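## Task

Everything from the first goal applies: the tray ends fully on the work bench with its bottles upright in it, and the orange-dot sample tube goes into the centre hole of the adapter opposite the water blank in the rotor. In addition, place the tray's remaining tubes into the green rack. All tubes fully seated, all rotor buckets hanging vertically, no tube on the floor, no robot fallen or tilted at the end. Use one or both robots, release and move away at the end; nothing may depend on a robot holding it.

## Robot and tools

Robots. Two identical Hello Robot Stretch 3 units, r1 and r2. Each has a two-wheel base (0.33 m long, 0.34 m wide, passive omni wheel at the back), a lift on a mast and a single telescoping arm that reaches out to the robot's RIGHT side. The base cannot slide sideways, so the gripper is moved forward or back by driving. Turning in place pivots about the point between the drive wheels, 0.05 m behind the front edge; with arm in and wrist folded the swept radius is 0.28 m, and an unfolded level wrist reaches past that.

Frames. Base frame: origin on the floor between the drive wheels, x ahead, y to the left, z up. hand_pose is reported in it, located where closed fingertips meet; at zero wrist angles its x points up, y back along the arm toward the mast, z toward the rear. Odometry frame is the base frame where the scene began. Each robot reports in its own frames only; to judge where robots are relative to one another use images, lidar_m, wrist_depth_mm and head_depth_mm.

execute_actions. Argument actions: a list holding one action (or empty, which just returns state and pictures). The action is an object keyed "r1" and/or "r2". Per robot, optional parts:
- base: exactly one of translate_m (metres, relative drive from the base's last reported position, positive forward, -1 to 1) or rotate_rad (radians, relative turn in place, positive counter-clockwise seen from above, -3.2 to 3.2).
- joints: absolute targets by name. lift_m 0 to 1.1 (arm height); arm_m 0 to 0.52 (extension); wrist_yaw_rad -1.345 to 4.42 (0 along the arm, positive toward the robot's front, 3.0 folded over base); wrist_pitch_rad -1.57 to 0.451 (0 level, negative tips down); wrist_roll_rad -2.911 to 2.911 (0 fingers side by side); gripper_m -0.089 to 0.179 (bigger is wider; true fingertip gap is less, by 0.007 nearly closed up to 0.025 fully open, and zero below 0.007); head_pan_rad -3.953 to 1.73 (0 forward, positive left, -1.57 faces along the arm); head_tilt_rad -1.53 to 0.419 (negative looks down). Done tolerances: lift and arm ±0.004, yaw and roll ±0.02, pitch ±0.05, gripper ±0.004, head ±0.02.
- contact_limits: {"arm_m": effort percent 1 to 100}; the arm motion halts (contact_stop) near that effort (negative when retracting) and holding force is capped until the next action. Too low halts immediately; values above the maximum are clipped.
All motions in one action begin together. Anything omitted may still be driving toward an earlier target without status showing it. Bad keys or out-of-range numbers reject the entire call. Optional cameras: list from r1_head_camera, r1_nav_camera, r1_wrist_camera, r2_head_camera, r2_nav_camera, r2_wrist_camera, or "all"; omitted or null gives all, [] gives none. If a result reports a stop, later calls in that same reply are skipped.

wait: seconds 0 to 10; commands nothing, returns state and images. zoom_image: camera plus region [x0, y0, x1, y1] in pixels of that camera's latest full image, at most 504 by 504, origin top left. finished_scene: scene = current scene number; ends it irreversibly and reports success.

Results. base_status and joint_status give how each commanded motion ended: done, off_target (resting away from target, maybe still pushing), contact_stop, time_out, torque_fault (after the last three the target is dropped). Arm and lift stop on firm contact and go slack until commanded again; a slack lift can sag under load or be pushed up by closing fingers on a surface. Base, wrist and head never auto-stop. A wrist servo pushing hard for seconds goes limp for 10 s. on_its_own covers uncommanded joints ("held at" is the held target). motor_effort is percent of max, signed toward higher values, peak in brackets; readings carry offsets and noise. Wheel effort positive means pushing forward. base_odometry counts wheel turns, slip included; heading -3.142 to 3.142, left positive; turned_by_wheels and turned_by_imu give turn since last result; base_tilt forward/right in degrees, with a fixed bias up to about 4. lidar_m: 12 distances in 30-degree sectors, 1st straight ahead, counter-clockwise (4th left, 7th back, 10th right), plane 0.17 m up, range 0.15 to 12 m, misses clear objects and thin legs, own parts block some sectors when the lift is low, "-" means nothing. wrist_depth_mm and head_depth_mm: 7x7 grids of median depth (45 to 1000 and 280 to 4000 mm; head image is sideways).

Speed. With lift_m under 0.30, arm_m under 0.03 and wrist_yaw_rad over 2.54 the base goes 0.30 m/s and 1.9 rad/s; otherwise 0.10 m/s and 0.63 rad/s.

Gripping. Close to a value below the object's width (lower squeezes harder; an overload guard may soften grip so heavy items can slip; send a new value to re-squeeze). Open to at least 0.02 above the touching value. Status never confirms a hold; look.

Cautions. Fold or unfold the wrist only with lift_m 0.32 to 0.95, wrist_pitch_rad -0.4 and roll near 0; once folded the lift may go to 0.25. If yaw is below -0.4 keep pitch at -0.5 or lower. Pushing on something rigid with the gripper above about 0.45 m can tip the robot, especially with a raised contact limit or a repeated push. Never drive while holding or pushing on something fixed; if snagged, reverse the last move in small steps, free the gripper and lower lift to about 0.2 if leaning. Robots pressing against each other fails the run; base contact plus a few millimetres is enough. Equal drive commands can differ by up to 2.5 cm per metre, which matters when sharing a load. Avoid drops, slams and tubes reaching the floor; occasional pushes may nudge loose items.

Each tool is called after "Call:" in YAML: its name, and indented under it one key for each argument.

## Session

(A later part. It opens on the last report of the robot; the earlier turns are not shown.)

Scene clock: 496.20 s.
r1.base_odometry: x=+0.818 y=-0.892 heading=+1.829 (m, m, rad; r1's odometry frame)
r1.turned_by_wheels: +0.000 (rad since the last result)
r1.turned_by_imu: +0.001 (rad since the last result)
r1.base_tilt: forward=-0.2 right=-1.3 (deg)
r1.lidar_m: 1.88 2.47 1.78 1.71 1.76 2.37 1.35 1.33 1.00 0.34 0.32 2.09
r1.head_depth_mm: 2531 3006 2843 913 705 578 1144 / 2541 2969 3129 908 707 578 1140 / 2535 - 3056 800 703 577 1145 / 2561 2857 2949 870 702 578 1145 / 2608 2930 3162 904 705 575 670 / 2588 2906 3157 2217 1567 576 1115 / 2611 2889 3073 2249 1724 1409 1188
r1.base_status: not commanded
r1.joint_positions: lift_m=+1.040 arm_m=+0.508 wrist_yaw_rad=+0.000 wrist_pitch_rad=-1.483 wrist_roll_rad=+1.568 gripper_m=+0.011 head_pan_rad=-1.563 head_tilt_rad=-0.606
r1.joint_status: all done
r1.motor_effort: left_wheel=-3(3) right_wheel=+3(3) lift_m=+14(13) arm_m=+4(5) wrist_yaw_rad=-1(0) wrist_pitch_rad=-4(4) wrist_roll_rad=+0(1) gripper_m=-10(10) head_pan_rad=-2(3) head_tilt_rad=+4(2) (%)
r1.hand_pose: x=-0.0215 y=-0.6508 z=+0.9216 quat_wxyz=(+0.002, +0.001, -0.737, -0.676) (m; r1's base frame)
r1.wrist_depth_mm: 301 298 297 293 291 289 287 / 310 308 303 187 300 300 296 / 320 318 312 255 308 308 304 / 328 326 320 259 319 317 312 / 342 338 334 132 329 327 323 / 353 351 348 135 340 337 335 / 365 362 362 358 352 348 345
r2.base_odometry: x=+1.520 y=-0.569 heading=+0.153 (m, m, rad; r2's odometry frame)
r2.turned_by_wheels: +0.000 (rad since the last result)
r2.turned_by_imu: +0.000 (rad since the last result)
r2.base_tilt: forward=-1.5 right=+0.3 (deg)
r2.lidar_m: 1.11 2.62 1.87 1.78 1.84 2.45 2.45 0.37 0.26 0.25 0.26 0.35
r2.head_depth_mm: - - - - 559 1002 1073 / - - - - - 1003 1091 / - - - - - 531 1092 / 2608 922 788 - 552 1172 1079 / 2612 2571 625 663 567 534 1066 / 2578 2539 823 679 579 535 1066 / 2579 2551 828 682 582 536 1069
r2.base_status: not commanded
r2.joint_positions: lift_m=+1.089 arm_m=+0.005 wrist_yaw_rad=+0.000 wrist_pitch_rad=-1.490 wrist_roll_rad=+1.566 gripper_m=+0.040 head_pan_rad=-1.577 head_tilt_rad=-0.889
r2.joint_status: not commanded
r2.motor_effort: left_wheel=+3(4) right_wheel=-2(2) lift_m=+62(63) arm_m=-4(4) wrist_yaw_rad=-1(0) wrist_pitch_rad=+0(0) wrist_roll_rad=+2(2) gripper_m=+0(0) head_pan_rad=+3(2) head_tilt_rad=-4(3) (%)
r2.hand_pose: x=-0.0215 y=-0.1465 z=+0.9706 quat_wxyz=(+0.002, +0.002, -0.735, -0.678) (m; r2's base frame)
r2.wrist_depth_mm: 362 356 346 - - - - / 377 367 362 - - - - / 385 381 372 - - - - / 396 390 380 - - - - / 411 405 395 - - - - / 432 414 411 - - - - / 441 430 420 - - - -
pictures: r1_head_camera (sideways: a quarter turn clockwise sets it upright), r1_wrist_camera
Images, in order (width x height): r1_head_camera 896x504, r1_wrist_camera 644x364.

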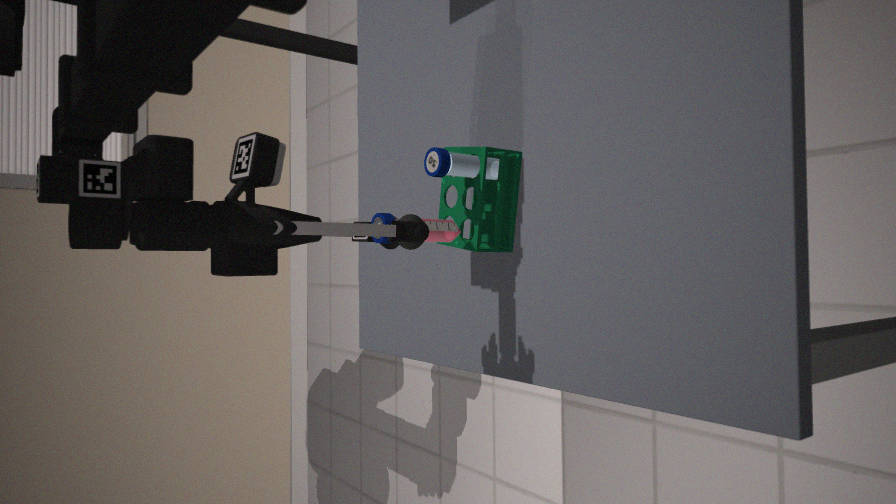

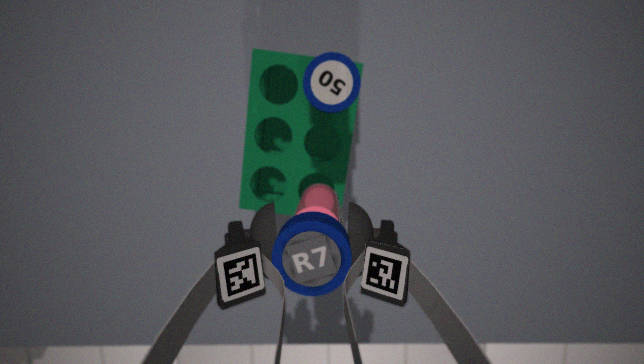

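Call:
execute_actions:
  actions:
    - {"r1":{"joints":{"lift_m":1.015}}}
  cameras: ["r1_wrist_camera","r1_head_camera"]

Scene clock: 500.17 s.
r1.base_odometry: x=+0.818 y=-0.892 heading=+1.829 (m, m, rad; r1's odometry frame)
r1.turned_by_wheels: +0.000 (rad since the last result)
r1.turned_by_imu: +0.001 (rad since the last result)
r1.base_tilt: forward=-0.3 right=-1.4 (deg)
r1.lidar_m: 1.87 2.48 1.79 1.71 1.76 2.37 1.35 1.34 1.00 0.34 0.33 2.08
r1.head_depth_mm: 2614 - 1541 912 707 577 1142 / 2551 2983 3135 908 704 578 1142 / 2562 3037 2929 801 705 576 1145 / 2573 2912 2976 839 704 577 1140 / 2605 2928 3076 904 703 575 668 / 2599 2901 3104 2236 1573 576 1118 / 2563 2894 3154 2218 1733 1404 1189
r1.base_status: not commanded
r1.joint_positions: lift_m=+1.015 arm_m=+0.508 wrist_yaw_rad=+0.000 wrist_pitch_rad=-1.483 wrist_roll_rad=+1.568 gripper_m=+0.011 head_pan_rad=-1.563 head_tilt_rad=-0.606
r1.joint_status: all done
r1.motor_effort: left_wheel=-3(4) right_wheel=+3(3) lift_m=+14(14) arm_m=+4(3) wrist_yaw_rad=-1(0) wrist_pitch_rad=-3(4) wrist_roll_rad=+1(1) gripper_m=-9(9) head_pan_rad=-2(2) head_tilt_rad=+2(2) (%)
r1.hand_pose: x=-0.0215 y=-0.6508 z=+0.8966 quat_wxyz=(+0.002, +0.001, -0.737, -0.676) (m; r1's base frame)
r1.wrist_depth_mm: 276 274 270 270 267 266 263 / 284 282 277 161 275 274 272 / 293 293 286 230 286 281 279 / 302 300 295 233 294 292 289 / 313 311 309 132 301 302 298 / 325 321 320 135 313 310 310 / 337 334 331 327 325 321 317
r2.base_odometry: x=+1.520 y=-0.569 heading=+0.153 (m, m, rad; r2's odometry frame)
r2.turned_by_wheels: +0.000 (rad since the last result)
r2.turned_by_imu: +0.000 (rad since the last result)
r2.base_tilt: forward=-1.5 right=+0.2 (deg)
r2.lidar_m: 1.11 2.63 1.87 1.79 1.83 2.45 2.45 0.37 0.26 0.25 0.26 0.35
r2.head_depth_mm: - - - - 559 1004 1068 / - - - - - 1004 1095 / - - - - - 530 1096 / 2612 925 788 - 552 1171 1079 / 2611 2533 625 664 567 534 1065 / 2574 2559 824 680 580 534 1067 / 2568 2577 827 685 582 537 1071
r2.base_status: not commanded
r2.joint_positions: lift_m=+1.089 arm_m=+0.005 wrist_yaw_rad=+0.000 wrist_pitch_rad=-1.490 wrist_roll_rad=+1.566 gripper_m=+0.040 head_pan_rad=-1.577 head_tilt_rad=-0.889
r2.joint_status: not commanded
r2.motor_effort: left_wheel=+4(3) right_wheel=-2(2) lift_m=+63(63) arm_m=-4(5) wrist_yaw_rad=-1(0) wrist_pitch_rad=+0(0) wrist_roll_rad=+2(2) gripper_m=+1(1) head_pan_rad=+3(2) head_tilt_rad=-3(4) (%)
r2.hand_pose: x=-0.0215 y=-0.1465 z=+0.9706 quat_wxyz=(+0.002, +0.002, -0.735, -0.678) (m; r2's base frame)
r2.wrist_depth_mm: 363 355 347 - - - - / 376 368 355 - - - - / 386 379 369 - - - - / 398 391 384 - - - - / 410 404 397 - - - - / 428 421 409 - - - - / 446 432 422 - - - -
pictures: r1_head_camera (sideways: a quarter turn clockwise sets it upright), r1_wrist_camera
Images, in order (width x height): r1_head_camera 896x504, r1_wrist_camera 644x364.

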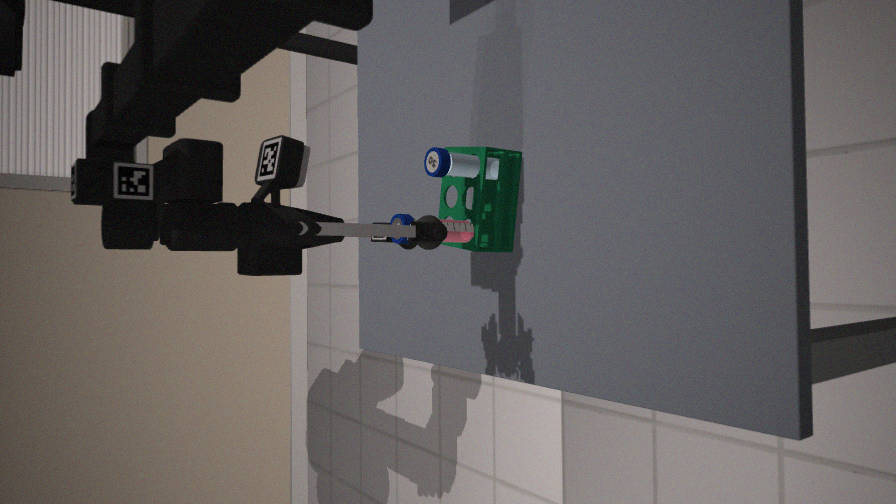

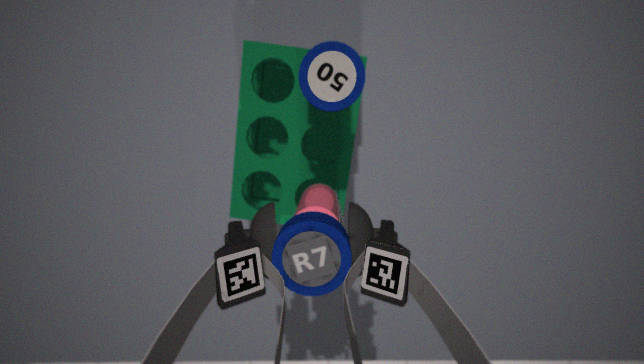

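Call:
execute_actions:
  actions:
    - {"r1":{"joints":{"lift_m":0.985}}}
  cameras: ["r1_wrist_camera","r1_head_camera"]

Scene clock: 504.23 s.
r1.base_odometry: x=+0.818 y=-0.892 heading=+1.829 (m, m, rad; r1's odometry frame)
r1.turned_by_wheels: +0.000 (rad since the last result)
r1.turned_by_imu: +0.001 (rad since the last result)
r1.base_tilt: forward=-0.3 right=-1.3 (deg)
r1.lidar_m: 1.87 2.48 1.78 1.71 1.76 2.37 1.35 1.34 1.00 0.34 0.32 2.08
r1.head_depth_mm: 2613 2791 - 875 707 577 1136 / 2616 - 2921 907 708 577 1141 / 2621 - 2953 805 706 577 1140 / 2604 2881 2942 871 703 576 1140 / 2583 2950 3100 903 704 577 670 / 2610 2914 3088 2205 1567 576 1119 / 2571 2890 3087 2222 1723 1402 1191
r1.base_status: not commanded
r1.joint_positions: lift_m=+0.985 arm_m=+0.508 wrist_yaw_rad=+0.000 wrist_pitch_rad=-1.483 wrist_roll_rad=+1.568 gripper_m=+0.010 head_pan_rad=-1.563 head_tilt_rad=-0.606
r1.joint_status: all done
r1.motor_effort: left_wheel=-3(3) right_wheel=+3(3) lift_m=+14(14) arm_m=+3(4) wrist_yaw_rad=+0(0) wrist_pitch_rad=-4(4) wrist_roll_rad=+1(1) gripper_m=-10(10) head_pan_rad=-2(3) head_tilt_rad=+3(3) (%)
r1.hand_pose: x=-0.0215 y=-0.6508 z=+0.8666 quat_wxyz=(+0.002, +0.001, -0.737, -0.676) (m; r1's base frame)
r1.wrist_depth_mm: 247 246 242 237 240 237 235 / 253 254 247 132 245 245 243 / 263 260 254 197 254 254 251 / 271 269 263 203 263 259 258 / 281 279 275 132 270 269 268 / 290 289 285 135 278 278 276 / 300 299 295 294 291 286 286
r2.base_odometry: x=+1.520 y=-0.569 heading=+0.153 (m, m, rad; r2's odometry frame)
r2.turned_by_wheels: +0.000 (rad since the last result)
r2.turned_by_imu: +0.000 (rad since the last result)
r2.base_tilt: forward=-1.5 right=+0.2 (deg)
r2.lidar_m: 1.11 2.62 1.87 1.78 1.83 2.45 2.45 0.37 0.26 0.25 0.26 0.35
r2.head_depth_mm: - - - - 559 1001 1073 / - - - - - 1003 1089 / - - - - - 531 1092 / 2595 926 788 - 553 1174 1078 / 2595 2552 625 662 565 534 1066 / 2582 2564 824 680 581 534 1067 / 2564 2592 827 683 583 536 1071
r2.base_status: not commanded
r2.joint_positions: lift_m=+1.089 arm_m=+0.005 wrist_yaw_rad=+0.000 wrist_pitch_rad=-1.490 wrist_roll_rad=+1.566 gripper_m=+0.040 head_pan_rad=-1.577 head_tilt_rad=-0.889
r2.joint_status: not commanded
r2.motor_effort: left_wheel=+3(3) right_wheel=-2(2) lift_m=+63(63) arm_m=-4(4) wrist_yaw_rad=-1(1) wrist_pitch_rad=+0(0) wrist_roll_rad=+2(2) gripper_m=+0(0) head_pan_rad=+2(2) head_tilt_rad=-4(3) (%)
r2.hand_pose: x=-0.0215 y=-0.1465 z=+0.9706 quat_wxyz=(+0.002, +0.002, -0.735, -0.678) (m; r2's base frame)
r2.wrist_depth_mm: 367 354 347 - - - 992 / 375 368 358 - - - - / 384 378 368 - - - - / 395 392 384 - - - - / 411 402 400 - - - - / 428 418 413 - - - - / 449 433 424 - - - -
pictures: r1_head_camera (sideways: a quarter turn clockwise sets it upright), r1_wrist_camera
Images, in order (width x height): r1_head_camera 896x504, r1_wrist_camera 644x364.

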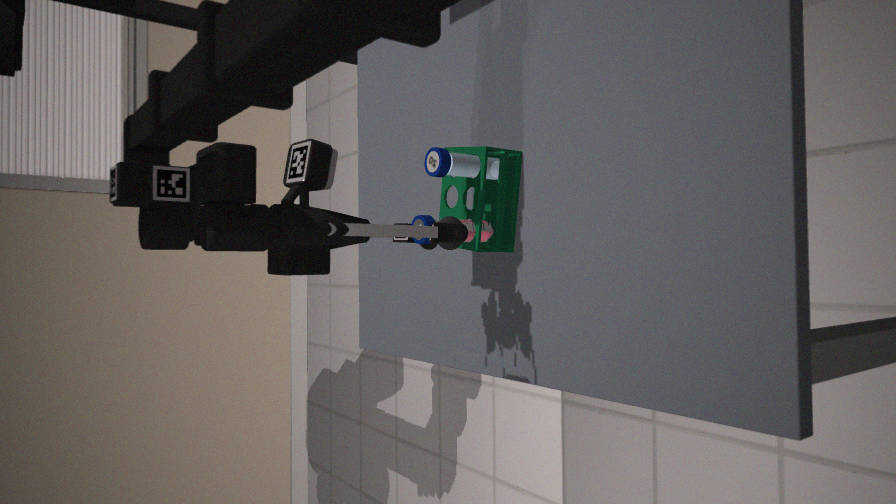

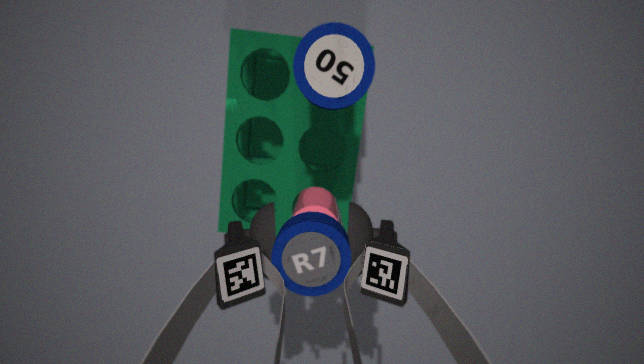

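Inside the hole.

Call:
execute_actions:
  actions:
    - {"r1":{"joints":{"lift_m":0.968}}}
  cameras: []

Call:
execute_actions:
  actions:
    - {"r1":{"joints":{"gripper_m":0.06}}}
  cameras: []

Call:
execute_actions:
  actions:
    - {"r1":{"joints":{"lift_m":1.095}}}
  cameras: ["r1_head_camera"]

Call:
execute_actions:
  actions:
    - {"r1":{"joints":{"arm_m":0.15,"wrist_pitch_rad":-0.8,"wrist_roll_rad":0,"gripper_m":0.07},"base":{"translate_m":-0.42}}}
  cameras: ["r1_head_camera","r1_wrist_camera"]

Scene clock: 511.73 s.
r1.base_odometry: x=+0.818 y=-0.892 heading=+1.829 (m, m, rad; r1's odometry frame)
r1.turned_by_wheels: +0.000 (rad since the last result)
r1.turned_by_imu: +0.001 (rad since the last result)
r1.base_tilt: forward=-0.1 right=-1.3 (deg)
r1.lidar_m: 1.88 2.48 1.79 1.71 1.76 2.37 1.35 1.33 1.00 0.34 0.32 2.08
r1.head_depth_mm: 2637 2810 - 837 707 579 1150 / 2605 2766 2972 912 704 580 1141 / 2632 - 2849 804 704 577 1144 / 2604 2876 2929 890 704 577 1147 / 2551 2894 3125 906 703 577 671 / 2573 2917 3130 2224 1571 575 1117 / 2603 2848 3070 2190 1716 1405 1193
r1.base_status: not commanded
r1.joint_positions: lift_m=+0.969 arm_m=+0.508 wrist_yaw_rad=+0.000 wrist_pitch_rad=-1.483 wrist_roll_rad=+1.568 gripper_m=+0.010 head_pan_rad=-1.563 head_tilt_rad=-0.606
r1.joint_status: all done
r1.motor_effort: left_wheel=-3(3) right_wheel=+3(3) lift_m=+10(14) arm_m=+3(3) wrist_yaw_rad=-1(0) wrist_pitch_rad=-4(4) wrist_roll_rad=+1(1) gripper_m=-9(10) head_pan_rad=-2(2) head_tilt_rad=+3(3) (%)
r1.hand_pose: x=-0.0215 y=-0.6509 z=+0.8498 quat_wxyz=(+0.002, +0.001, -0.737, -0.676) (m; r1's base frame)
r1.wrist_depth_mm: 232 230 227 114 225 222 222 / 238 237 229 116 232 230 227 / 246 244 237 181 239 237 234 / 255 252 216 188 247 244 242 / 264 261 257 130 253 252 250 / 272 270 268 134 261 260 257 / 283 280 277 275 273 268 267
r2.base_odometry: x=+1.520 y=-0.569 heading=+0.153 (m, m, rad; r2's odometry frame)
r2.turned_by_wheels: +0.000 (rad since the last result)
r2.turned_by_imu: +0.000 (rad since the last result)
r2.base_tilt: forward=-1.5 right=+0.2 (deg)
r2.lidar_m: 1.11 2.62 1.87 1.78 1.83 2.45 2.45 0.37 0.27 0.25 0.26 0.35
r2.head_depth_mm: - - - - 559 999 1067 / - - - - - 1003 1090 / - - - - - 531 1094 / 2600 922 789 - 551 1178 1076 / 2582 2546 623 663 567 534 1069 / 2552 2535 825 680 582 534 1067 / 2579 2568 827 681 582 538 1074
r2.base_status: not commanded
r2.joint_positions: lift_m=+1.089 arm_m=+0.005 wrist_yaw_rad=+0.000 wrist_pitch_rad=-1.490 wrist_roll_rad=+1.566 gripper_m=+0.040 head_pan_rad=-1.577 head_tilt_rad=-0.889
r2.joint_status: not commanded
r2.motor_effort: left_wheel=+3(4) right_wheel=-2(2) lift_m=+62(62) arm_m=-4(4) wrist_yaw_rad=+0(1) wrist_pitch_rad=+0(0) wrist_roll_rad=+2(2) gripper_m=+0(0) head_pan_rad=+3(3) head_tilt_rad=-4(4) (%)
r2.hand_pose: x=-0.0215 y=-0.1465 z=+0.9706 quat_wxyz=(+0.002, +0.002, -0.735, -0.678) (m; r2's base frame)
r2.wrist_depth_mm: 364 352 347 - - - 980 / 375 363 356 - - - - / 384 382 370 - - - - / 396 389 379 - - - - / 413 405 396 - - - - / 430 415 405 - - - - / 446 427 422 - - - -
pictures: none
No camera images: the call's "cameras" was empty. Leave "cameras" out to get every camera's image.

Scene clock: 512.70 s.
r1.base_odometry: x=+0.818 y=-0.892 heading=+1.829 (m, m, rad; r1's odometry frame)
r1.turned_by_wheels: +0.000 (rad since the last result)
r1.turned_by_imu: +0.000 (rad since the last result)
r1.base_tilt: forward=-0.2 right=-1.3 (deg)
r1.lidar_m: 1.87 2.48 1.78 1.70 1.76 2.37 1.35 1.34 1.01 0.34 0.32 2.08
r1.head_depth_mm: 2632 2848 - 838 705 576 1152 / 2618 2856 2925 911 707 579 1138 / 2591 - 2800 800 706 579 1140 / 2607 2859 3130 874 706 578 1144 / 2614 2912 3134 905 703 576 671 / 2576 2921 3150 2206 1572 577 1118 / 2579 2936 3118 2205 1724 1403 1193
r1.base_status: not commanded
r1.joint_positions: lift_m=+0.968 arm_m=+0.508 wrist_yaw_rad=+0.000 wrist_pitch_rad=-1.484 wrist_roll_rad=+1.568 gripper_m=+0.060 head_pan_rad=-1.563 head_tilt_rad=-0.606
r1.joint_status: all done
r1.motor_effort: left_wheel=-3(3) right_wheel=+3(3) lift_m=+13(13) arm_m=+3(4) wrist_yaw_rad=+0(1) wrist_pitch_rad=-3(3) wrist_roll_rad=+0(1) gripper_m=+1(79) head_pan_rad=-2(3) head_tilt_rad=+2(2) (%)
r1.hand_pose: x=-0.0215 y=-0.6506 z=+0.8496 quat_wxyz=(+0.002, +0.001, -0.737, -0.676) (m; r1's base frame)
r1.wrist_depth_mm: 229 228 224 113 223 222 220 / 237 236 227 115 230 229 228 / 246 243 234 180 237 236 235 / 253 253 214 186 244 242 242 / 262 260 254 128 252 252 250 / 271 268 268 132 266 260 257 / 281 279 277 274 271 269 267
r2.base_odometry: x=+1.520 y=-0.569 heading=+0.153 (m, m, rad; r2's odometry frame)
r2.turned_by_wheels: +0.000 (rad since the last result)
r2.turned_by_imu: +0.000 (rad since the last result)
r2.base_tilt: forward=-1.5 right=+0.3 (deg)
r2.lidar_m: 1.11 2.62 1.87 1.78 1.84 2.45 2.45 0.37 0.26 0.25 0.26 0.35
r2.head_depth_mm: - - - - 559 998 1070 / - - - - - 1000 1088 / - - - - - 530 1094 / 2609 924 788 - 553 1173 1073 / 2617 2535 625 661 566 534 1064 / 2581 2550 823 680 580 535 1065 / 2571 2571 828 682 582 536 1073
r2.base_status: not commanded
r2.joint_positions: lift_m=+1.089 arm_m=+0.005 wrist_yaw_rad=+0.000 wrist_pitch_rad=-1.490 wrist_roll_rad=+1.566 gripper_m=+0.040 head_pan_rad=-1.577 head_tilt_rad=-0.889
r2.joint_status: not commanded
r2.motor_effort: left_wheel=+4(4) right_wheel=-2(2) lift_m=+63(62) arm_m=-5(4) wrist_yaw_rad=+0(0) wrist_pitch_rad=+0(0) wrist_roll_rad=+2(2) gripper_m=+0(0) head_pan_rad=+3(2) head_tilt_rad=-3(3) (%)
r2.hand_pose: x=-0.0215 y=-0.1465 z=+0.9706 quat_wxyz=(+0.002, +0.002, -0.735, -0.678) (m; r2's base frame)
r2.wrist_depth_mm: 366 352 347 - - - - / 373 366 360 - - - - / 386 377 370 - - - - / 395 391 379 - - - - / 411 404 393 - - - - / 430 420 406 - - - - / 444 431 426 - - - -
pictures: none
No camera images: the call's "cameras" was empty. Leave "cameras" out to get every camera's image.

Scene clock: 514.70 s.
r1.base_odometry: x=+0.818 y=-0.892 heading=+1.829 (m, m, rad; r1's odometry frame)
r1.turned_by_wheels: +0.000 (rad since the last result)
r1.turned_by_imu: +0.000 (rad since the last result)
r1.base_tilt: forward=-0.2 right=-1.4 (deg)
r1.lidar_m: 1.87 2.48 1.79 1.71 1.76 2.37 1.35 1.33 1.00 0.34 0.33 2.08
r1.head_depth_mm: 2732 2829 2950 911 707 577 1147 / 2654 2943 3126 911 706 577 1137 / - 2929 3114 801 703 578 1140 / 2624 2975 3110 870 705 575 1142 / 2593 2922 3106 906 704 576 670 / 2553 2937 3125 2215 1577 576 1111 / 2585 2919 3072 2205 1716 1407 1194
r1.base_status: not commanded
r1.joint_positions: lift_m=+1.095 arm_m=+0.508 wrist_yaw_rad=+0.000 wrist_pitch_rad=-1.484 wrist_roll_rad=+1.568 gripper_m=+0.060 head_pan_rad=-1.563 head_tilt_rad=-0.606
r1.joint_status: all done
r1.motor_effort: left_wheel=-3(3) right_wheel=+3(3) lift_m=+22(23) arm_m=+3(4) wrist_yaw_rad=-1(0) wrist_pitch_rad=-3(4) wrist_roll_rad=+0(0) gripper_m=+1(0) head_pan_rad=-2(3) head_tilt_rad=+3(3) (%)
r1.hand_pose: x=-0.0215 y=-0.6506 z=+0.9760 quat_wxyz=(+0.002, +0.001, -0.737, -0.676) (m; r1's base frame)
r1.wrist_depth_mm: 352 350 349 344 342 338 337 / 363 360 356 348 352 351 346 / 376 369 371 312 365 360 356 / 386 383 381 319 376 373 369 / 401 401 390 389 386 381 383 / 418 408 408 407 407 397 399 / - - - - - - -
r2.base_odometry: x=+1.520 y=-0.569 heading=+0.153 (m, m, rad; r2's odometry frame)
r2.turned_by_wheels: +0.000 (rad since the last result)
r2.turned_by_imu: +0.000 (rad since the last result)
r2.base_tilt: forward=-1.5 right=+0.2 (deg)
r2.lidar_m: 1.11 2.62 1.87 1.78 1.83 2.45 2.45 0.37 0.26 0.25 0.26 0.35
r2.head_depth_mm: - - - - 559 1000 1072 / - - - - - 1002 1089 / - - - - - 530 1094 / 2631 926 788 - 553 1168 1080 / 2616 2561 625 662 567 534 1065 / 2576 2562 823 680 579 534 1064 / 2570 2557 830 682 582 537 1064
r2.base_status: not commanded
r2.joint_positions: lift_m=+1.089 arm_m=+0.005 wrist_yaw_rad=+0.000 wrist_pitch_rad=-1.490 wrist_roll_rad=+1.566 gripper_m=+0.040 head_pan_rad=-1.577 head_tilt_rad=-0.889
r2.joint_status: not commanded
r2.motor_effort: left_wheel=+4(4) right_wheel=-2(2) lift_m=+62(62) arm_m=-4(5) wrist_yaw_rad=-1(0) wrist_pitch_rad=+0(0) wrist_roll_rad=+3(2) gripper_m=+0(0) head_pan_rad=+3(3) head_tilt_rad=-4(4) (%)
r2.hand_pose: x=-0.0215 y=-0.1465 z=+0.9706 quat_wxyz=(+0.002, +0.002, -0.735, -0.678) (m; r2's base frame)
r2.wrist_depth_mm: 365 354 346 - - - 986 / 375 364 360 - - - - / 389 377 369 - - - - / 403 393 377 - - - - / 412 408 396 - - - - / 428 422 412 - - - - / 445 430 422 - - - -
pictures: r1_head_camera (sideways: a quarter turn clockwise sets it upright)
Images, in order (width x height): r1_head_camera 896x504.

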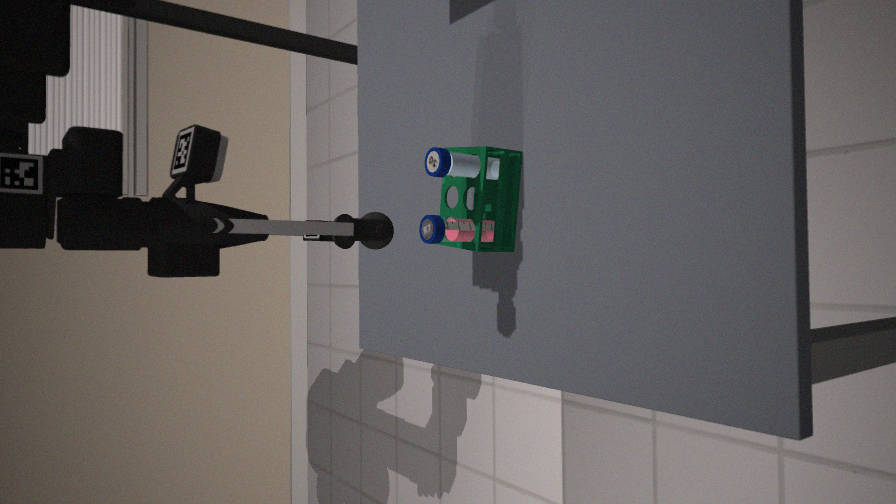

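Scene clock: 519.83 s.
r1.base_odometry: x=+0.925 y=-1.298 heading=+1.829 (m, m, rad; r1's odometry frame)
r1.turned_by_wheels: +0.000 (rad since the last result)
r1.turned_by_imu: +0.001 (rad since the last result)
r1.base_tilt: forward=-0.3 right=-1.4 (deg)
r1.lidar_m: 2.29 2.47 1.77 1.70 1.75 2.36 1.26 0.94 1.02 0.97 1.00 0.59
r1.head_depth_mm: - - 2983 822 682 564 1168 / - - 2967 773 703 562 1166 / - - - 836 680 562 1167 / 2583 2918 3169 867 545 563 1146 / 2626 2863 3100 903 703 577 1138 / 2609 2908 3091 906 706 576 1134 / 2597 2881 3086 864 699 575 1137
r1.base_status: done
r1.joint_positions: lift_m=+1.095 arm_m=+0.150 wrist_yaw_rad=+0.000 wrist_pitch_rad=-0.816 wrist_roll_rad=+0.003 gripper_m=+0.070 head_pan_rad=-1.563 head_tilt_rad=-0.606
r1.joint_status: all done
r1.motor_effort: left_wheel=-3(11) right_wheel=+3(4) lift_m=+22(22) arm_m=-3(5) wrist_yaw_rad=+0(0) wrist_pitch_rad=+8(9) wrist_roll_rad=-1(2) gripper_m=+1(46) head_pan_rad=-2(2) head_tilt_rad=+3(2) (%)
r1.hand_pose: x=-0.0215 y=-0.4533 z=+1.0302 quat_wxyz=(+0.648, +0.280, -0.649, -0.281) (m; r1's base frame)
r1.wrist_depth_mm: - - - - - - - / 608 613 622 632 623 642 672 / 541 537 551 541 518 576 596 / 435 484 492 427 430 510 532 / 439 445 450 410 423 447 478 / 404 408 400 408 - 415 436 / 373 379 372 252 385 372 399
r2.base_odometry: x=+1.520 y=-0.569 heading=+0.153 (m, m, rad; r2's odometry frame)
r2.turned_by_wheels: +0.000 (rad since the last result)
r2.turned_by_imu: +0.000 (rad since the last result)
r2.base_tilt: forward=-1.5 right=+0.2 (deg)
r2.lidar_m: 1.11 2.63 1.87 1.78 1.83 2.44 2.45 0.37 0.26 0.25 0.26 0.35
r2.head_depth_mm: - - - - 560 999 1072 / - - - - - 1005 1092 / - - - - - 530 1094 / 2533 925 789 - 553 1170 1076 / 2597 2534 625 663 567 533 1064 / 2586 2559 823 680 580 535 1072 / 2562 2570 823 683 583 536 1074
r2.base_status: not commanded
r2.joint_positions: lift_m=+1.089 arm_m=+0.005 wrist_yaw_rad=+0.000 wrist_pitch_rad=-1.490 wrist_roll_rad=+1.566 gripper_m=+0.040 head_pan_rad=-1.577 head_tilt_rad=-0.889
r2.joint_status: not commanded
r2.motor_effort: left_wheel=+3(4) right_wheel=-2(2) lift_m=+63(63) arm_m=-4(4) wrist_yaw_rad=-1(1) wrist_pitch_rad=+0(0) wrist_roll_rad=+2(2) gripper_m=+0(0) head_pan_rad=+3(3) head_tilt_rad=-3(5) (%)
r2.hand_pose: x=-0.0215 y=-0.1465 z=+0.9706 quat_wxyz=(+0.002, +0.002, -0.735, -0.678) (m; r2's base frame)
r2.wrist_depth_mm: 362 357 350 - - - 996 / 369 369 359 - - - - / 383 376 368 - - - - / 394 394 377 - - - - / 408 407 395 - - - - / 430 420 410 - - - - / 443 432 425 - - - -
pictures: r1_head_camera (sideways: a quarter turn clockwise sets it upright), r1_wrist_camera
Images, in order (width x height): r1_head_camera 896x504, r1_wrist_camera 644x364.

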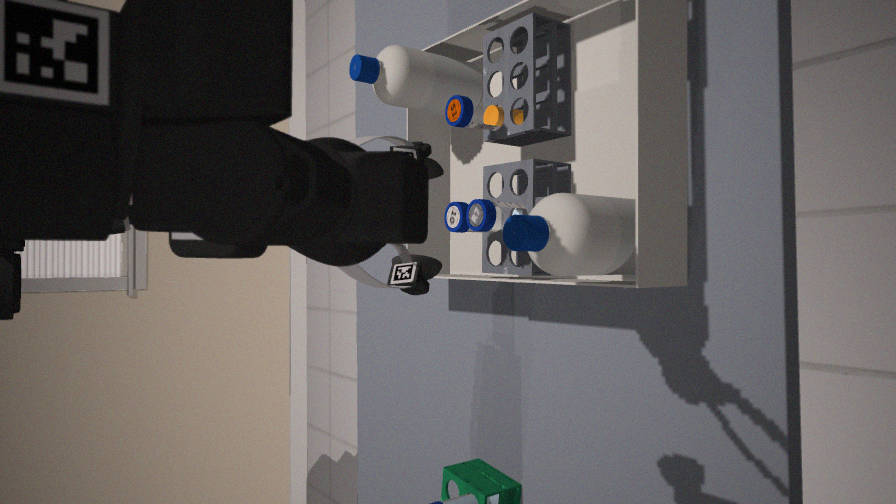

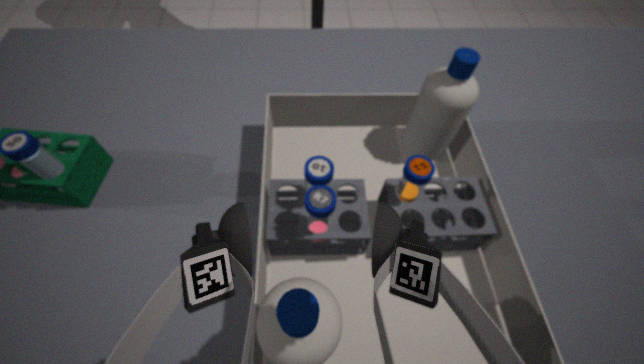

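Call:
execute_actions:
  actions:
    - {"r1":{"joints":{"lift_m":1.099,"wrist_pitch_rad":-1.25}}}
  cameras: []

Call:
execute_actions:
  actions:
    - {"r1":{"joints":{"arm_m":0.27}}}
  cameras: ["r1_head_camera","r1_wrist_camera"]

Scene clock: 532.20 s.
r1.base_odometry: x=+0.925 y=-1.298 heading=+1.829 (m, m, rad; r1's odometry frame)
r1.turned_by_wheels: +0.000 (rad since the last result)
r1.turned_by_imu: +0.001 (rad since the last result)
r1.base_tilt: forward=-0.3 right=-1.4 (deg)
r1.lidar_m: 2.28 2.45 1.78 1.70 1.75 2.36 1.26 0.94 1.01 0.97 1.00 0.59
r1.head_depth_mm: - - 3046 821 684 563 1171 / - - 3176 768 698 564 1173 / - - - 740 662 564 1173 / 2629 2991 3130 796 540 561 1144 / 2626 2928 3070 905 701 576 1138 / 2602 2945 3090 904 704 576 1136 / 2622 2910 3073 867 702 576 1147
r1.base_status: not commanded
r1.joint_positions: lift_m=+1.099 arm_m=+0.150 wrist_yaw_rad=+0.000 wrist_pitch_rad=-1.248 wrist_roll_rad=+0.003 gripper_m=+0.070 head_pan_rad=-1.563 head_tilt_rad=-0.606
r1.joint_status: all done
r1.motor_effort: left_wheel=-3(3) right_wheel=+3(3) lift_m=+22(22) arm_m=-3(3) wrist_yaw_rad=+0(0) wrist_pitch_rad=-1(8) wrist_roll_rad=-1(1) gripper_m=+0(1) head_pan_rad=-2(3) head_tilt_rad=+3(4) (%)
r1.hand_pose: x=-0.0216 y=-0.3537 z=+0.9868 quat_wxyz=(+0.573, +0.413, -0.574, -0.414) (m; r1's base frame)
r1.wrist_depth_mm: 401 409 414 357 365 371 445 / 395 404 408 403 413 392 432 / 388 391 397 253 410 414 425 / 379 387 392 393 403 402 416 / 375 380 383 389 398 403 409 / 369 377 - 387 - - - / - - - - - - -
r2.base_odometry: x=+1.520 y=-0.569 heading=+0.153 (m, m, rad; r2's odometry frame)
r2.turned_by_wheels: +0.000 (rad since the last result)
r2.turned_by_imu: +0.000 (rad since the last result)
r2.base_tilt: forward=-1.5 right=+0.2 (deg)
r2.lidar_m: 1.11 2.63 1.87 1.78 1.83 2.45 2.45 0.37 0.26 0.25 0.26 0.35
r2.head_depth_mm: - - - - 559 1003 1073 / - - - - - 1001 1091 / - - - - - 530 1096 / 2568 923 790 - 552 1170 1078 / 2594 2527 625 663 566 534 1067 / 2575 2546 822 680 581 536 1066 / 2583 2572 827 683 582 537 1069
r2.base_status: not commanded
r2.joint_positions: lift_m=+1.089 arm_m=+0.005 wrist_yaw_rad=+0.000 wrist_pitch_rad=-1.490 wrist_roll_rad=+1.566 gripper_m=+0.040 head_pan_rad=-1.577 head_tilt_rad=-0.889
r2.joint_status: not commanded
r2.motor_effort: left_wheel=+4(4) right_wheel=-2(2) lift_m=+63(62) arm_m=-4(4) wrist_yaw_rad=-1(0) wrist_pitch_rad=+0(0) wrist_roll_rad=+3(2) gripper_m=+0(0) head_pan_rad=+3(3) head_tilt_rad=-4(4) (%)
r2.hand_pose: x=-0.0215 y=-0.1465 z=+0.9706 quat_wxyz=(+0.002, +0.002, -0.735, -0.678) (m; r2's base frame)
r2.wrist_depth_mm: 361 357 347 - - - 989 / 373 366 356 - - - - / 387 379 372 - - - - / 398 387 379 - - - - / 405 406 396 - - - - / 428 419 410 - - - - / 444 436 419 - - - -
pictures: none
No camera images: the call's "cameras" was empty. Leave "cameras" out to get every camera's image.

Scene clock: 534.33 s.
r1.base_odometry: x=+0.925 y=-1.298 heading=+1.829 (m, m, rad; r1's odometry frame)
r1.turned_by_wheels: +0.000 (rad since the last result)
r1.turned_by_imu: +0.000 (rad since the last result)
r1.base_tilt: forward=-0.2 right=-1.4 (deg)
r1.lidar_m: 2.29 2.46 1.77 1.70 1.76 2.37 1.26 0.94 1.01 0.97 1.00 0.59
r1.head_depth_mm: 2648 3021 3171 818 682 564 1160 / - 3058 3102 774 704 564 1168 / - - 1146 855 683 563 1170 / 2568 2868 2952 855 544 560 1145 / 2606 2903 3171 907 703 574 1146 / 2617 2928 3107 905 703 574 1146 / 2605 2874 3068 866 702 577 1145
r1.base_status: not commanded
r1.joint_positions: lift_m=+1.099 arm_m=+0.270 wrist_yaw_rad=+0.000 wrist_pitch_rad=-1.249 wrist_roll_rad=+0.003 gripper_m=+0.070 head_pan_rad=-1.563 head_tilt_rad=-0.606
r1.joint_status: all done
r1.motor_effort: left_wheel=-3(3) right_wheel=+3(4) lift_m=+22(22) arm_m=+4(2) wrist_yaw_rad=-1(0) wrist_pitch_rad=-1(1) wrist_roll_rad=-1(1) gripper_m=+1(0) head_pan_rad=-3(2) head_tilt_rad=+2(3) (%)
r1.hand_pose: x=-0.0216 y=-0.4727 z=+0.9867 quat_wxyz=(+0.573, +0.413, -0.574, -0.414) (m; r1's base frame)
r1.wrist_depth_mm: 405 406 414 422 427 365 443 / 387 402 404 408 414 392 436 / 390 394 398 341 347 357 424 / 382 385 391 390 400 373 415 / 373 378 379 387 393 395 406 / 366 374 311 240 - 364 399 / 360 366 369 371 381 387 389
r2.base_odometry: x=+1.520 y=-0.569 heading=+0.153 (m, m, rad; r2's odometry frame)
r2.turned_by_wheels: +0.000 (rad since the last result)
r2.turned_by_imu: +0.000 (rad since the last result)
r2.base_tilt: forward=-1.5 right=+0.2 (deg)
r2.lidar_m: 1.11 2.62 1.87 1.78 1.83 2.45 2.45 0.37 0.26 0.25 0.26 0.35
r2.head_depth_mm: - - - - 559 998 1074 / - - - - - 1003 1090 / - - - - - 531 1092 / 2551 927 789 - 553 1171 1076 / 2597 2510 625 663 566 534 1067 / 2584 2544 825 679 579 534 1066 / 2569 2556 826 683 582 536 1074
r2.base_status: not commanded
r2.joint_positions: lift_m=+1.089 arm_m=+0.005 wrist_yaw_rad=+0.000 wrist_pitch_rad=-1.490 wrist_roll_rad=+1.566 gripper_m=+0.040 head_pan_rad=-1.577 head_tilt_rad=-0.889
r2.joint_status: not commanded
r2.motor_effort: left_wheel=+3(3) right_wheel=-2(2) lift_m=+63(63) arm_m=-4(4) wrist_yaw_rad=-1(0) wrist_pitch_rad=+0(0) wrist_roll_rad=+2(2) gripper_m=+1(0) head_pan_rad=+3(2) head_tilt_rad=-4(4) (%)
r2.hand_pose: x=-0.0215 y=-0.1465 z=+0.9706 quat_wxyz=(+0.002, +0.002, -0.735, -0.678) (m; r2's base frame)
r2.wrist_depth_mm: 360 355 347 - - - - / 374 365 360 - - - - / 387 379 370 - - - - / 396 389 380 - - - - / 411 406 395 - - - - / 428 417 409 - - - - / 450 436 421 - - - -
pictures: r1_head_camera (sideways: a quarter turn clockwise sets it upright), r1_wrist_camera
Images, in order (width x height): r1_head_camera 896x504, r1_wrist_camera 644x364.

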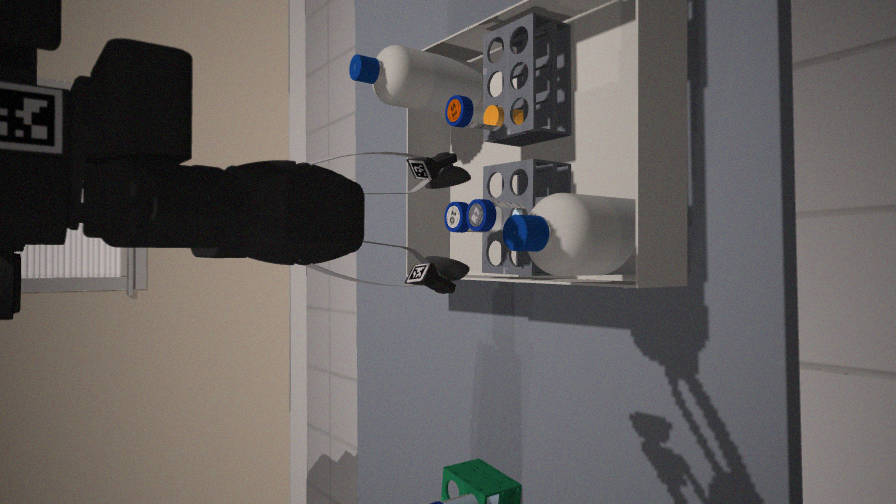

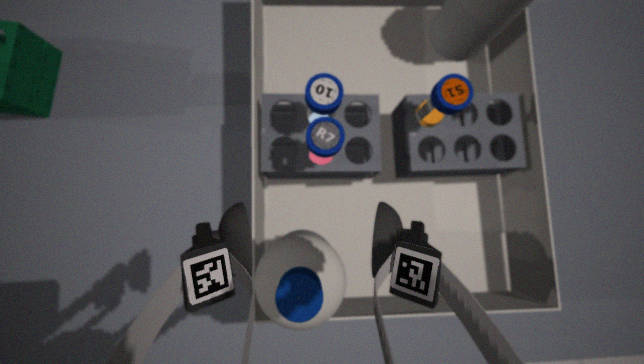

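Call:
execute_actions:
  actions:
    - {"r1":{"joints":{"arm_m":0.345}}}
  cameras: []

Call:
execute_actions:
  actions:
    - {"r1":{"joints":{"lift_m":1.03,"gripper_m":0.065}}}
  cameras: ["r1_head_camera","r1_wrist_camera"]

Scene clock: 540.63 s.
r1.base_odometry: x=+0.925 y=-1.298 heading=+1.829 (m, m, rad; r1's odometry frame)
r1.turned_by_wheels: +0.000 (rad since the last result)
r1.turned_by_imu: +0.001 (rad since the last result)
r1.base_tilt: forward=-0.3 right=-1.4 (deg)
r1.lidar_m: 2.29 2.46 1.77 1.70 1.75 2.36 1.26 0.94 1.01 0.97 1.00 0.59
r1.head_depth_mm: 2753 2953 3109 823 682 563 1165 / - 2967 3127 776 702 564 1169 / - 2997 3068 859 680 561 1166 / 2614 2924 2950 867 545 562 1140 / 2604 2911 3197 905 701 576 1141 / 2600 2942 3065 909 703 574 1139 / 2595 2922 3156 866 703 574 1142
r1.base_status: not commanded
r1.joint_positions: lift_m=+1.099 arm_m=+0.345 wrist_yaw_rad=+0.000 wrist_pitch_rad=-1.249 wrist_roll_rad=+0.003 gripper_m=+0.070 head_pan_rad=-1.563 head_tilt_rad=-0.606
r1.joint_status: all done
r1.motor_effort: left_wheel=-3(3) right_wheel=+3(3) lift_m=+22(22) arm_m=+4(4) wrist_yaw_rad=+0(0) wrist_pitch_rad=+0(0) wrist_roll_rad=-1(1) gripper_m=+0(2) head_pan_rad=-3(3) head_tilt_rad=+3(3) (%)
r1.hand_pose: x=-0.0216 y=-0.5477 z=+0.9867 quat_wxyz=(+0.573, +0.413, -0.574, -0.414) (m; r1's base frame)
r1.wrist_depth_mm: 402 409 414 383 389 278 445 / 396 400 403 409 418 322 433 / 382 388 395 399 408 411 425 / 376 386 392 334 336 344 415 / 375 378 379 382 366 356 406 / 369 370 372 380 - 386 399 / 359 362 364 267 379 375 393
r2.base_odometry: x=+1.520 y=-0.569 heading=+0.153 (m, m, rad; r2's odometry frame)
r2.turned_by_wheels: +0.000 (rad since the last result)
r2.turned_by_imu: +0.000 (rad since the last result)
r2.base_tilt: forward=-1.5 right=+0.2 (deg)
r2.lidar_m: 1.11 2.63 1.87 1.78 1.84 2.45 2.45 0.37 0.26 0.25 0.26 0.35
r2.head_depth_mm: - - - - 559 1000 1069 / - - - - - 1008 1090 / - - - - - 530 1091 / 2552 925 790 - 553 1172 1080 / 2601 2535 626 664 567 533 1060 / 2586 2580 821 680 581 534 1070 / 2557 2579 827 684 581 536 1071
r2.base_status: not commanded
r2.joint_positions: lift_m=+1.089 arm_m=+0.005 wrist_yaw_rad=+0.000 wrist_pitch_rad=-1.490 wrist_roll_rad=+1.566 gripper_m=+0.040 head_pan_rad=-1.577 head_tilt_rad=-0.889
r2.joint_status: not commanded
r2.motor_effort: left_wheel=+3(4) right_wheel=-2(2) lift_m=+62(63) arm_m=-4(4) wrist_yaw_rad=-1(2) wrist_pitch_rad=+0(0) wrist_roll_rad=+3(2) gripper_m=+0(0) head_pan_rad=+3(3) head_tilt_rad=-3(3) (%)
r2.hand_pose: x=-0.0215 y=-0.1465 z=+0.9706 quat_wxyz=(+0.002, +0.002, -0.735, -0.678) (m; r2's base frame)
r2.wrist_depth_mm: 366 357 347 - - - 980 / 372 368 357 - - - - / 383 378 369 - - - - / 398 388 384 - - - - / 403 406 396 - - - - / 431 415 408 - - - - / 444 435 422 - - - -
pictures: none
No camera images: the call's "cameras" was empty. Leave "cameras" out to get every camera's image.

Scene clock: 542.10 s.
r1.base_odometry: x=+0.925 y=-1.298 heading=+1.829 (m, m, rad; r1's odometry frame)
r1.turned_by_wheels: +0.000 (rad since the last result)
r1.turned_by_imu: +0.000 (rad since the last result)
r1.base_tilt: forward=-0.1 right=-1.4 (deg)
r1.lidar_m: 2.29 2.46 1.77 1.70 1.75 2.37 1.26 0.94 1.02 0.97 1.00 0.59
r1.head_depth_mm: 2604 - 3135 824 684 562 1172 / 2596 2993 3092 773 703 562 1167 / 906 - 3084 863 682 565 1170 / 2579 2959 3122 853 545 563 1144 / 2622 2962 3125 904 705 577 1139 / 2590 2918 3094 904 701 575 1137 / 2625 2907 3111 865 701 575 1139
r1.base_status: not commanded
r1.joint_positions: lift_m=+1.030 arm_m=+0.345 wrist_yaw_rad=+0.000 wrist_pitch_rad=-1.249 wrist_roll_rad=+0.003 gripper_m=+0.065 head_pan_rad=-1.563 head_tilt_rad=-0.606
r1.joint_status: all done
r1.motor_effort: left_wheel=-3(3) right_wheel=+3(3) lift_m=+14(21) arm_m=+4(3) wrist_yaw_rad=+0(0) wrist_pitch_rad=-1(0) wrist_roll_rad=-2(1) gripper_m=+1(33) head_pan_rad=-2(2) head_tilt_rad=+2(2) (%)
r1.hand_pose: x=-0.0216 y=-0.5476 z=+0.9183 quat_wxyz=(+0.573, +0.413, -0.574, -0.414) (m; r1's base frame)
r1.wrist_depth_mm: 333 337 338 340 349 263 228 / 325 329 332 338 343 322 353 / 319 322 326 330 335 341 309 / 314 317 320 260 268 266 284 / 310 311 312 257 297 298 285 / 301 305 307 311 - 321 285 / 296 299 304 269 310 316 288
r2.base_odometry: x=+1.520 y=-0.569 heading=+0.153 (m, m, rad; r2's odometry frame)
r2.turned_by_wheels: +0.000 (rad since the last result)
r2.turned_by_imu: +0.000 (rad since the last result)
r2.base_tilt: forward=-1.6 right=+0.3 (deg)
r2.lidar_m: 1.11 2.62 1.87 1.79 1.83 2.45 2.45 0.37 0.26 0.25 0.26 0.35
r2.head_depth_mm: - - - - 559 1001 1074 / - - - - - 1005 1088 / - - - - - 530 1092 / 2556 924 789 - 553 1172 1078 / 2605 2536 625 664 567 533 1061 / 2587 2563 822 677 580 535 1069 / 2565 2573 828 684 582 536 1075
r2.base_status: not commanded
r2.joint_positions: lift_m=+1.089 arm_m=+0.005 wrist_yaw_rad=+0.000 wrist_pitch_rad=-1.490 wrist_roll_rad=+1.566 gripper_m=+0.040 head_pan_rad=-1.577 head_tilt_rad=-0.889
r2.joint_status: not commanded
r2.motor_effort: left_wheel=+3(3) right_wheel=-2(2) lift_m=+62(62) arm_m=-4(4) wrist_yaw_rad=+0(1) wrist_pitch_rad=+0(0) wrist_roll_rad=+2(2) gripper_m=+0(0) head_pan_rad=+2(3) head_tilt_rad=-3(4) (%)
r2.hand_pose: x=-0.0215 y=-0.1465 z=+0.9706 quat_wxyz=(+0.002, +0.002, -0.735, -0.678) (m; r2's base frame)
r2.wrist_depth_mm: 363 358 346 - - - 981 / 376 364 359 - - - - / 384 380 368 - - - - / 399 393 378 - - - - / 405 403 399 - - - - / 428 421 408 - - - - / 444 438 422 - - - -
pictures: r1_head_camera (sideways: a quarter turn clockwise sets it upright), r1_wrist_camera
Images, in order (width x height): r1_head_camera 896x504, r1_wrist_camera 644x364.

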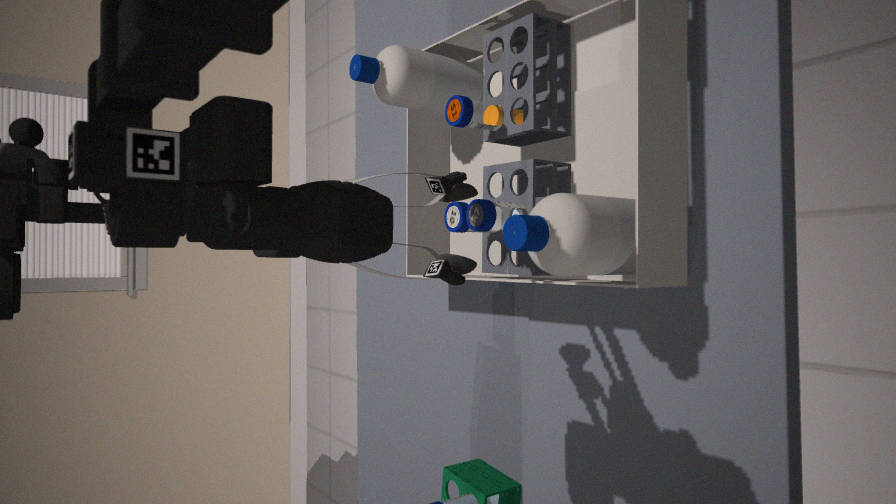

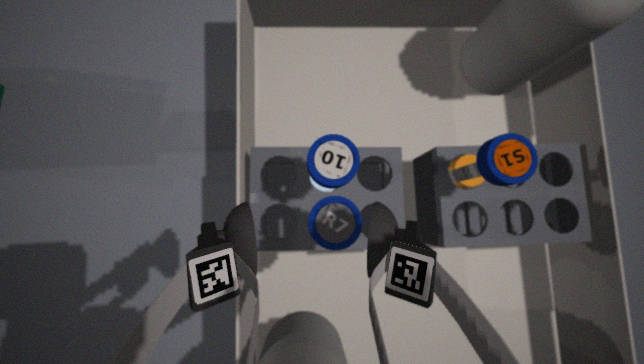

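Call:
execute_actions:
  actions:
    - {"r1":{"base":{"translate_m":-0.012},"joints":{"lift_m":1.0}}}
  cameras: ["r1_head_camera","r1_wrist_camera"]

Scene clock: 549.27 s.
r1.base_odometry: x=+0.928 y=-1.310 heading=+1.829 (m, m, rad; r1's odometry frame)
r1.turned_by_wheels: +0.000 (rad since the last result)
r1.turned_by_imu: +0.001 (rad since the last result)
r1.base_tilt: forward=-0.2 right=-1.4 (deg)
r1.lidar_m: 2.30 2.46 1.77 1.70 1.75 2.35 1.26 0.93 1.01 0.97 1.00 0.60
r1.head_depth_mm: 2634 2856 1114 873 683 564 1169 / 2623 - 3016 766 702 564 1165 / 945 - 2044 864 688 562 1165 / 2566 2918 3138 860 537 562 1145 / 2640 2947 3133 908 705 577 1139 / 2572 2892 3129 906 702 576 1140 / 2597 2913 3083 903 703 574 1142
r1.base_status: done
r1.joint_positions: lift_m=+1.000 arm_m=+0.345 wrist_yaw_rad=+0.000 wrist_pitch_rad=-1.249 wrist_roll_rad=+0.003 gripper_m=+0.065 head_pan_rad=-1.563 head_tilt_rad=-0.606
r1.joint_status: all done
r1.motor_effort: left_wheel=-4(10) right_wheel=+3(4) lift_m=+14(16) arm_m=+4(3) wrist_yaw_rad=+0(0) wrist_pitch_rad=+0(0) wrist_roll_rad=-1(1) gripper_m=+0(0) head_pan_rad=-2(2) head_tilt_rad=+2(2) (%)
r1.hand_pose: x=-0.0216 y=-0.5476 z=+0.8883 quat_wxyz=(+0.573, +0.413, -0.574, -0.414) (m; r1's base frame)
r1.wrist_depth_mm: 301 305 307 311 317 253 239 / 296 298 301 305 309 311 280 / 288 292 293 267 304 241 256 / 283 287 262 231 262 236 244 / 278 280 281 167 240 266 238 / 274 276 279 282 - 290 258 / 268 272 269 277 282 284 260
r2.base_odometry: x=+1.520 y=-0.569 heading=+0.153 (m, m, rad; r2's odometry frame)
r2.turned_by_wheels: +0.000 (rad since the last result)
r2.turned_by_imu: +0.000 (rad since the last result)
r2.base_tilt: forward=-1.5 right=+0.3 (deg)
r2.lidar_m: 1.11 2.63 1.87 1.79 1.83 2.45 2.45 0.37 0.26 0.25 0.26 0.35
r2.head_depth_mm: - - - - 560 997 1072 / - - - - - 1002 1091 / - - - - - 530 1095 / 2505 925 789 - 552 1178 1081 / 2582 2545 625 662 566 534 1063 / 2594 2562 824 680 581 534 1067 / 2561 2580 829 682 582 535 1070
r2.base_status: not commanded
r2.joint_positions: lift_m=+1.089 arm_m=+0.005 wrist_yaw_rad=+0.000 wrist_pitch_rad=-1.490 wrist_roll_rad=+1.566 gripper_m=+0.040 head_pan_rad=-1.577 head_tilt_rad=-0.889
r2.joint_status: not commanded
r2.motor_effort: left_wheel=+3(4) right_wheel=-2(2) lift_m=+62(63) arm_m=-4(5) wrist_yaw_rad=-1(0) wrist_pitch_rad=+0(0) wrist_roll_rad=+2(2) gripper_m=+0(0) head_pan_rad=+3(3) head_tilt_rad=-4(4) (%)
r2.hand_pose: x=-0.0215 y=-0.1465 z=+0.9706 quat_wxyz=(+0.002, +0.002, -0.735, -0.678) (m; r2's base frame)
r2.wrist_depth_mm: 363 353 348 - - - - / 375 367 355 - - - - / 386 374 366 - - - - / 400 394 379 - - - - / 409 404 394 - - - - / 428 422 411 - - - - / 445 429 421 - - - -
pictures: r1_head_camera (sideways: a quarter turn clockwise sets it upright), r1_wrist_camera
Images, in order (width x height): r1_head_camera 896x504, r1_wrist_camera 644x364.

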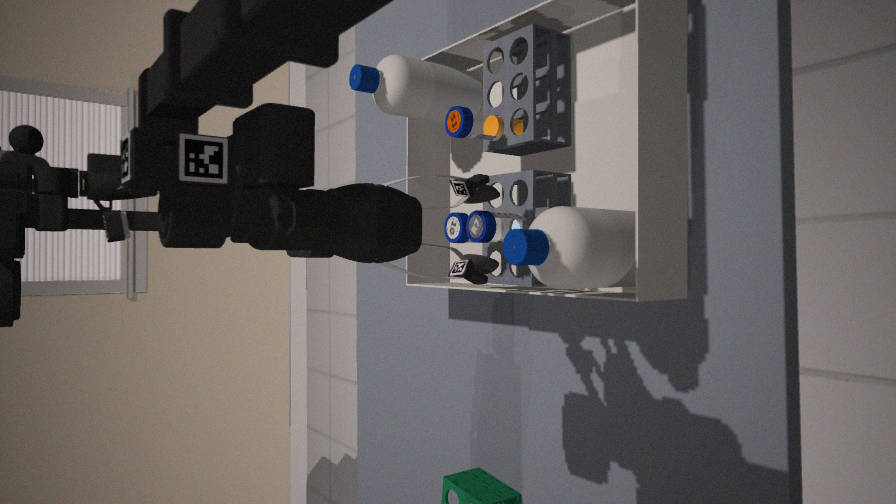

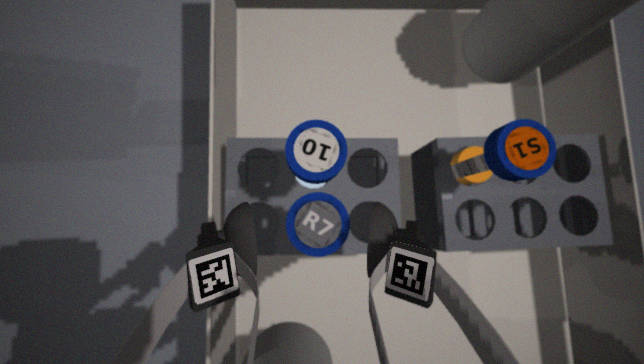

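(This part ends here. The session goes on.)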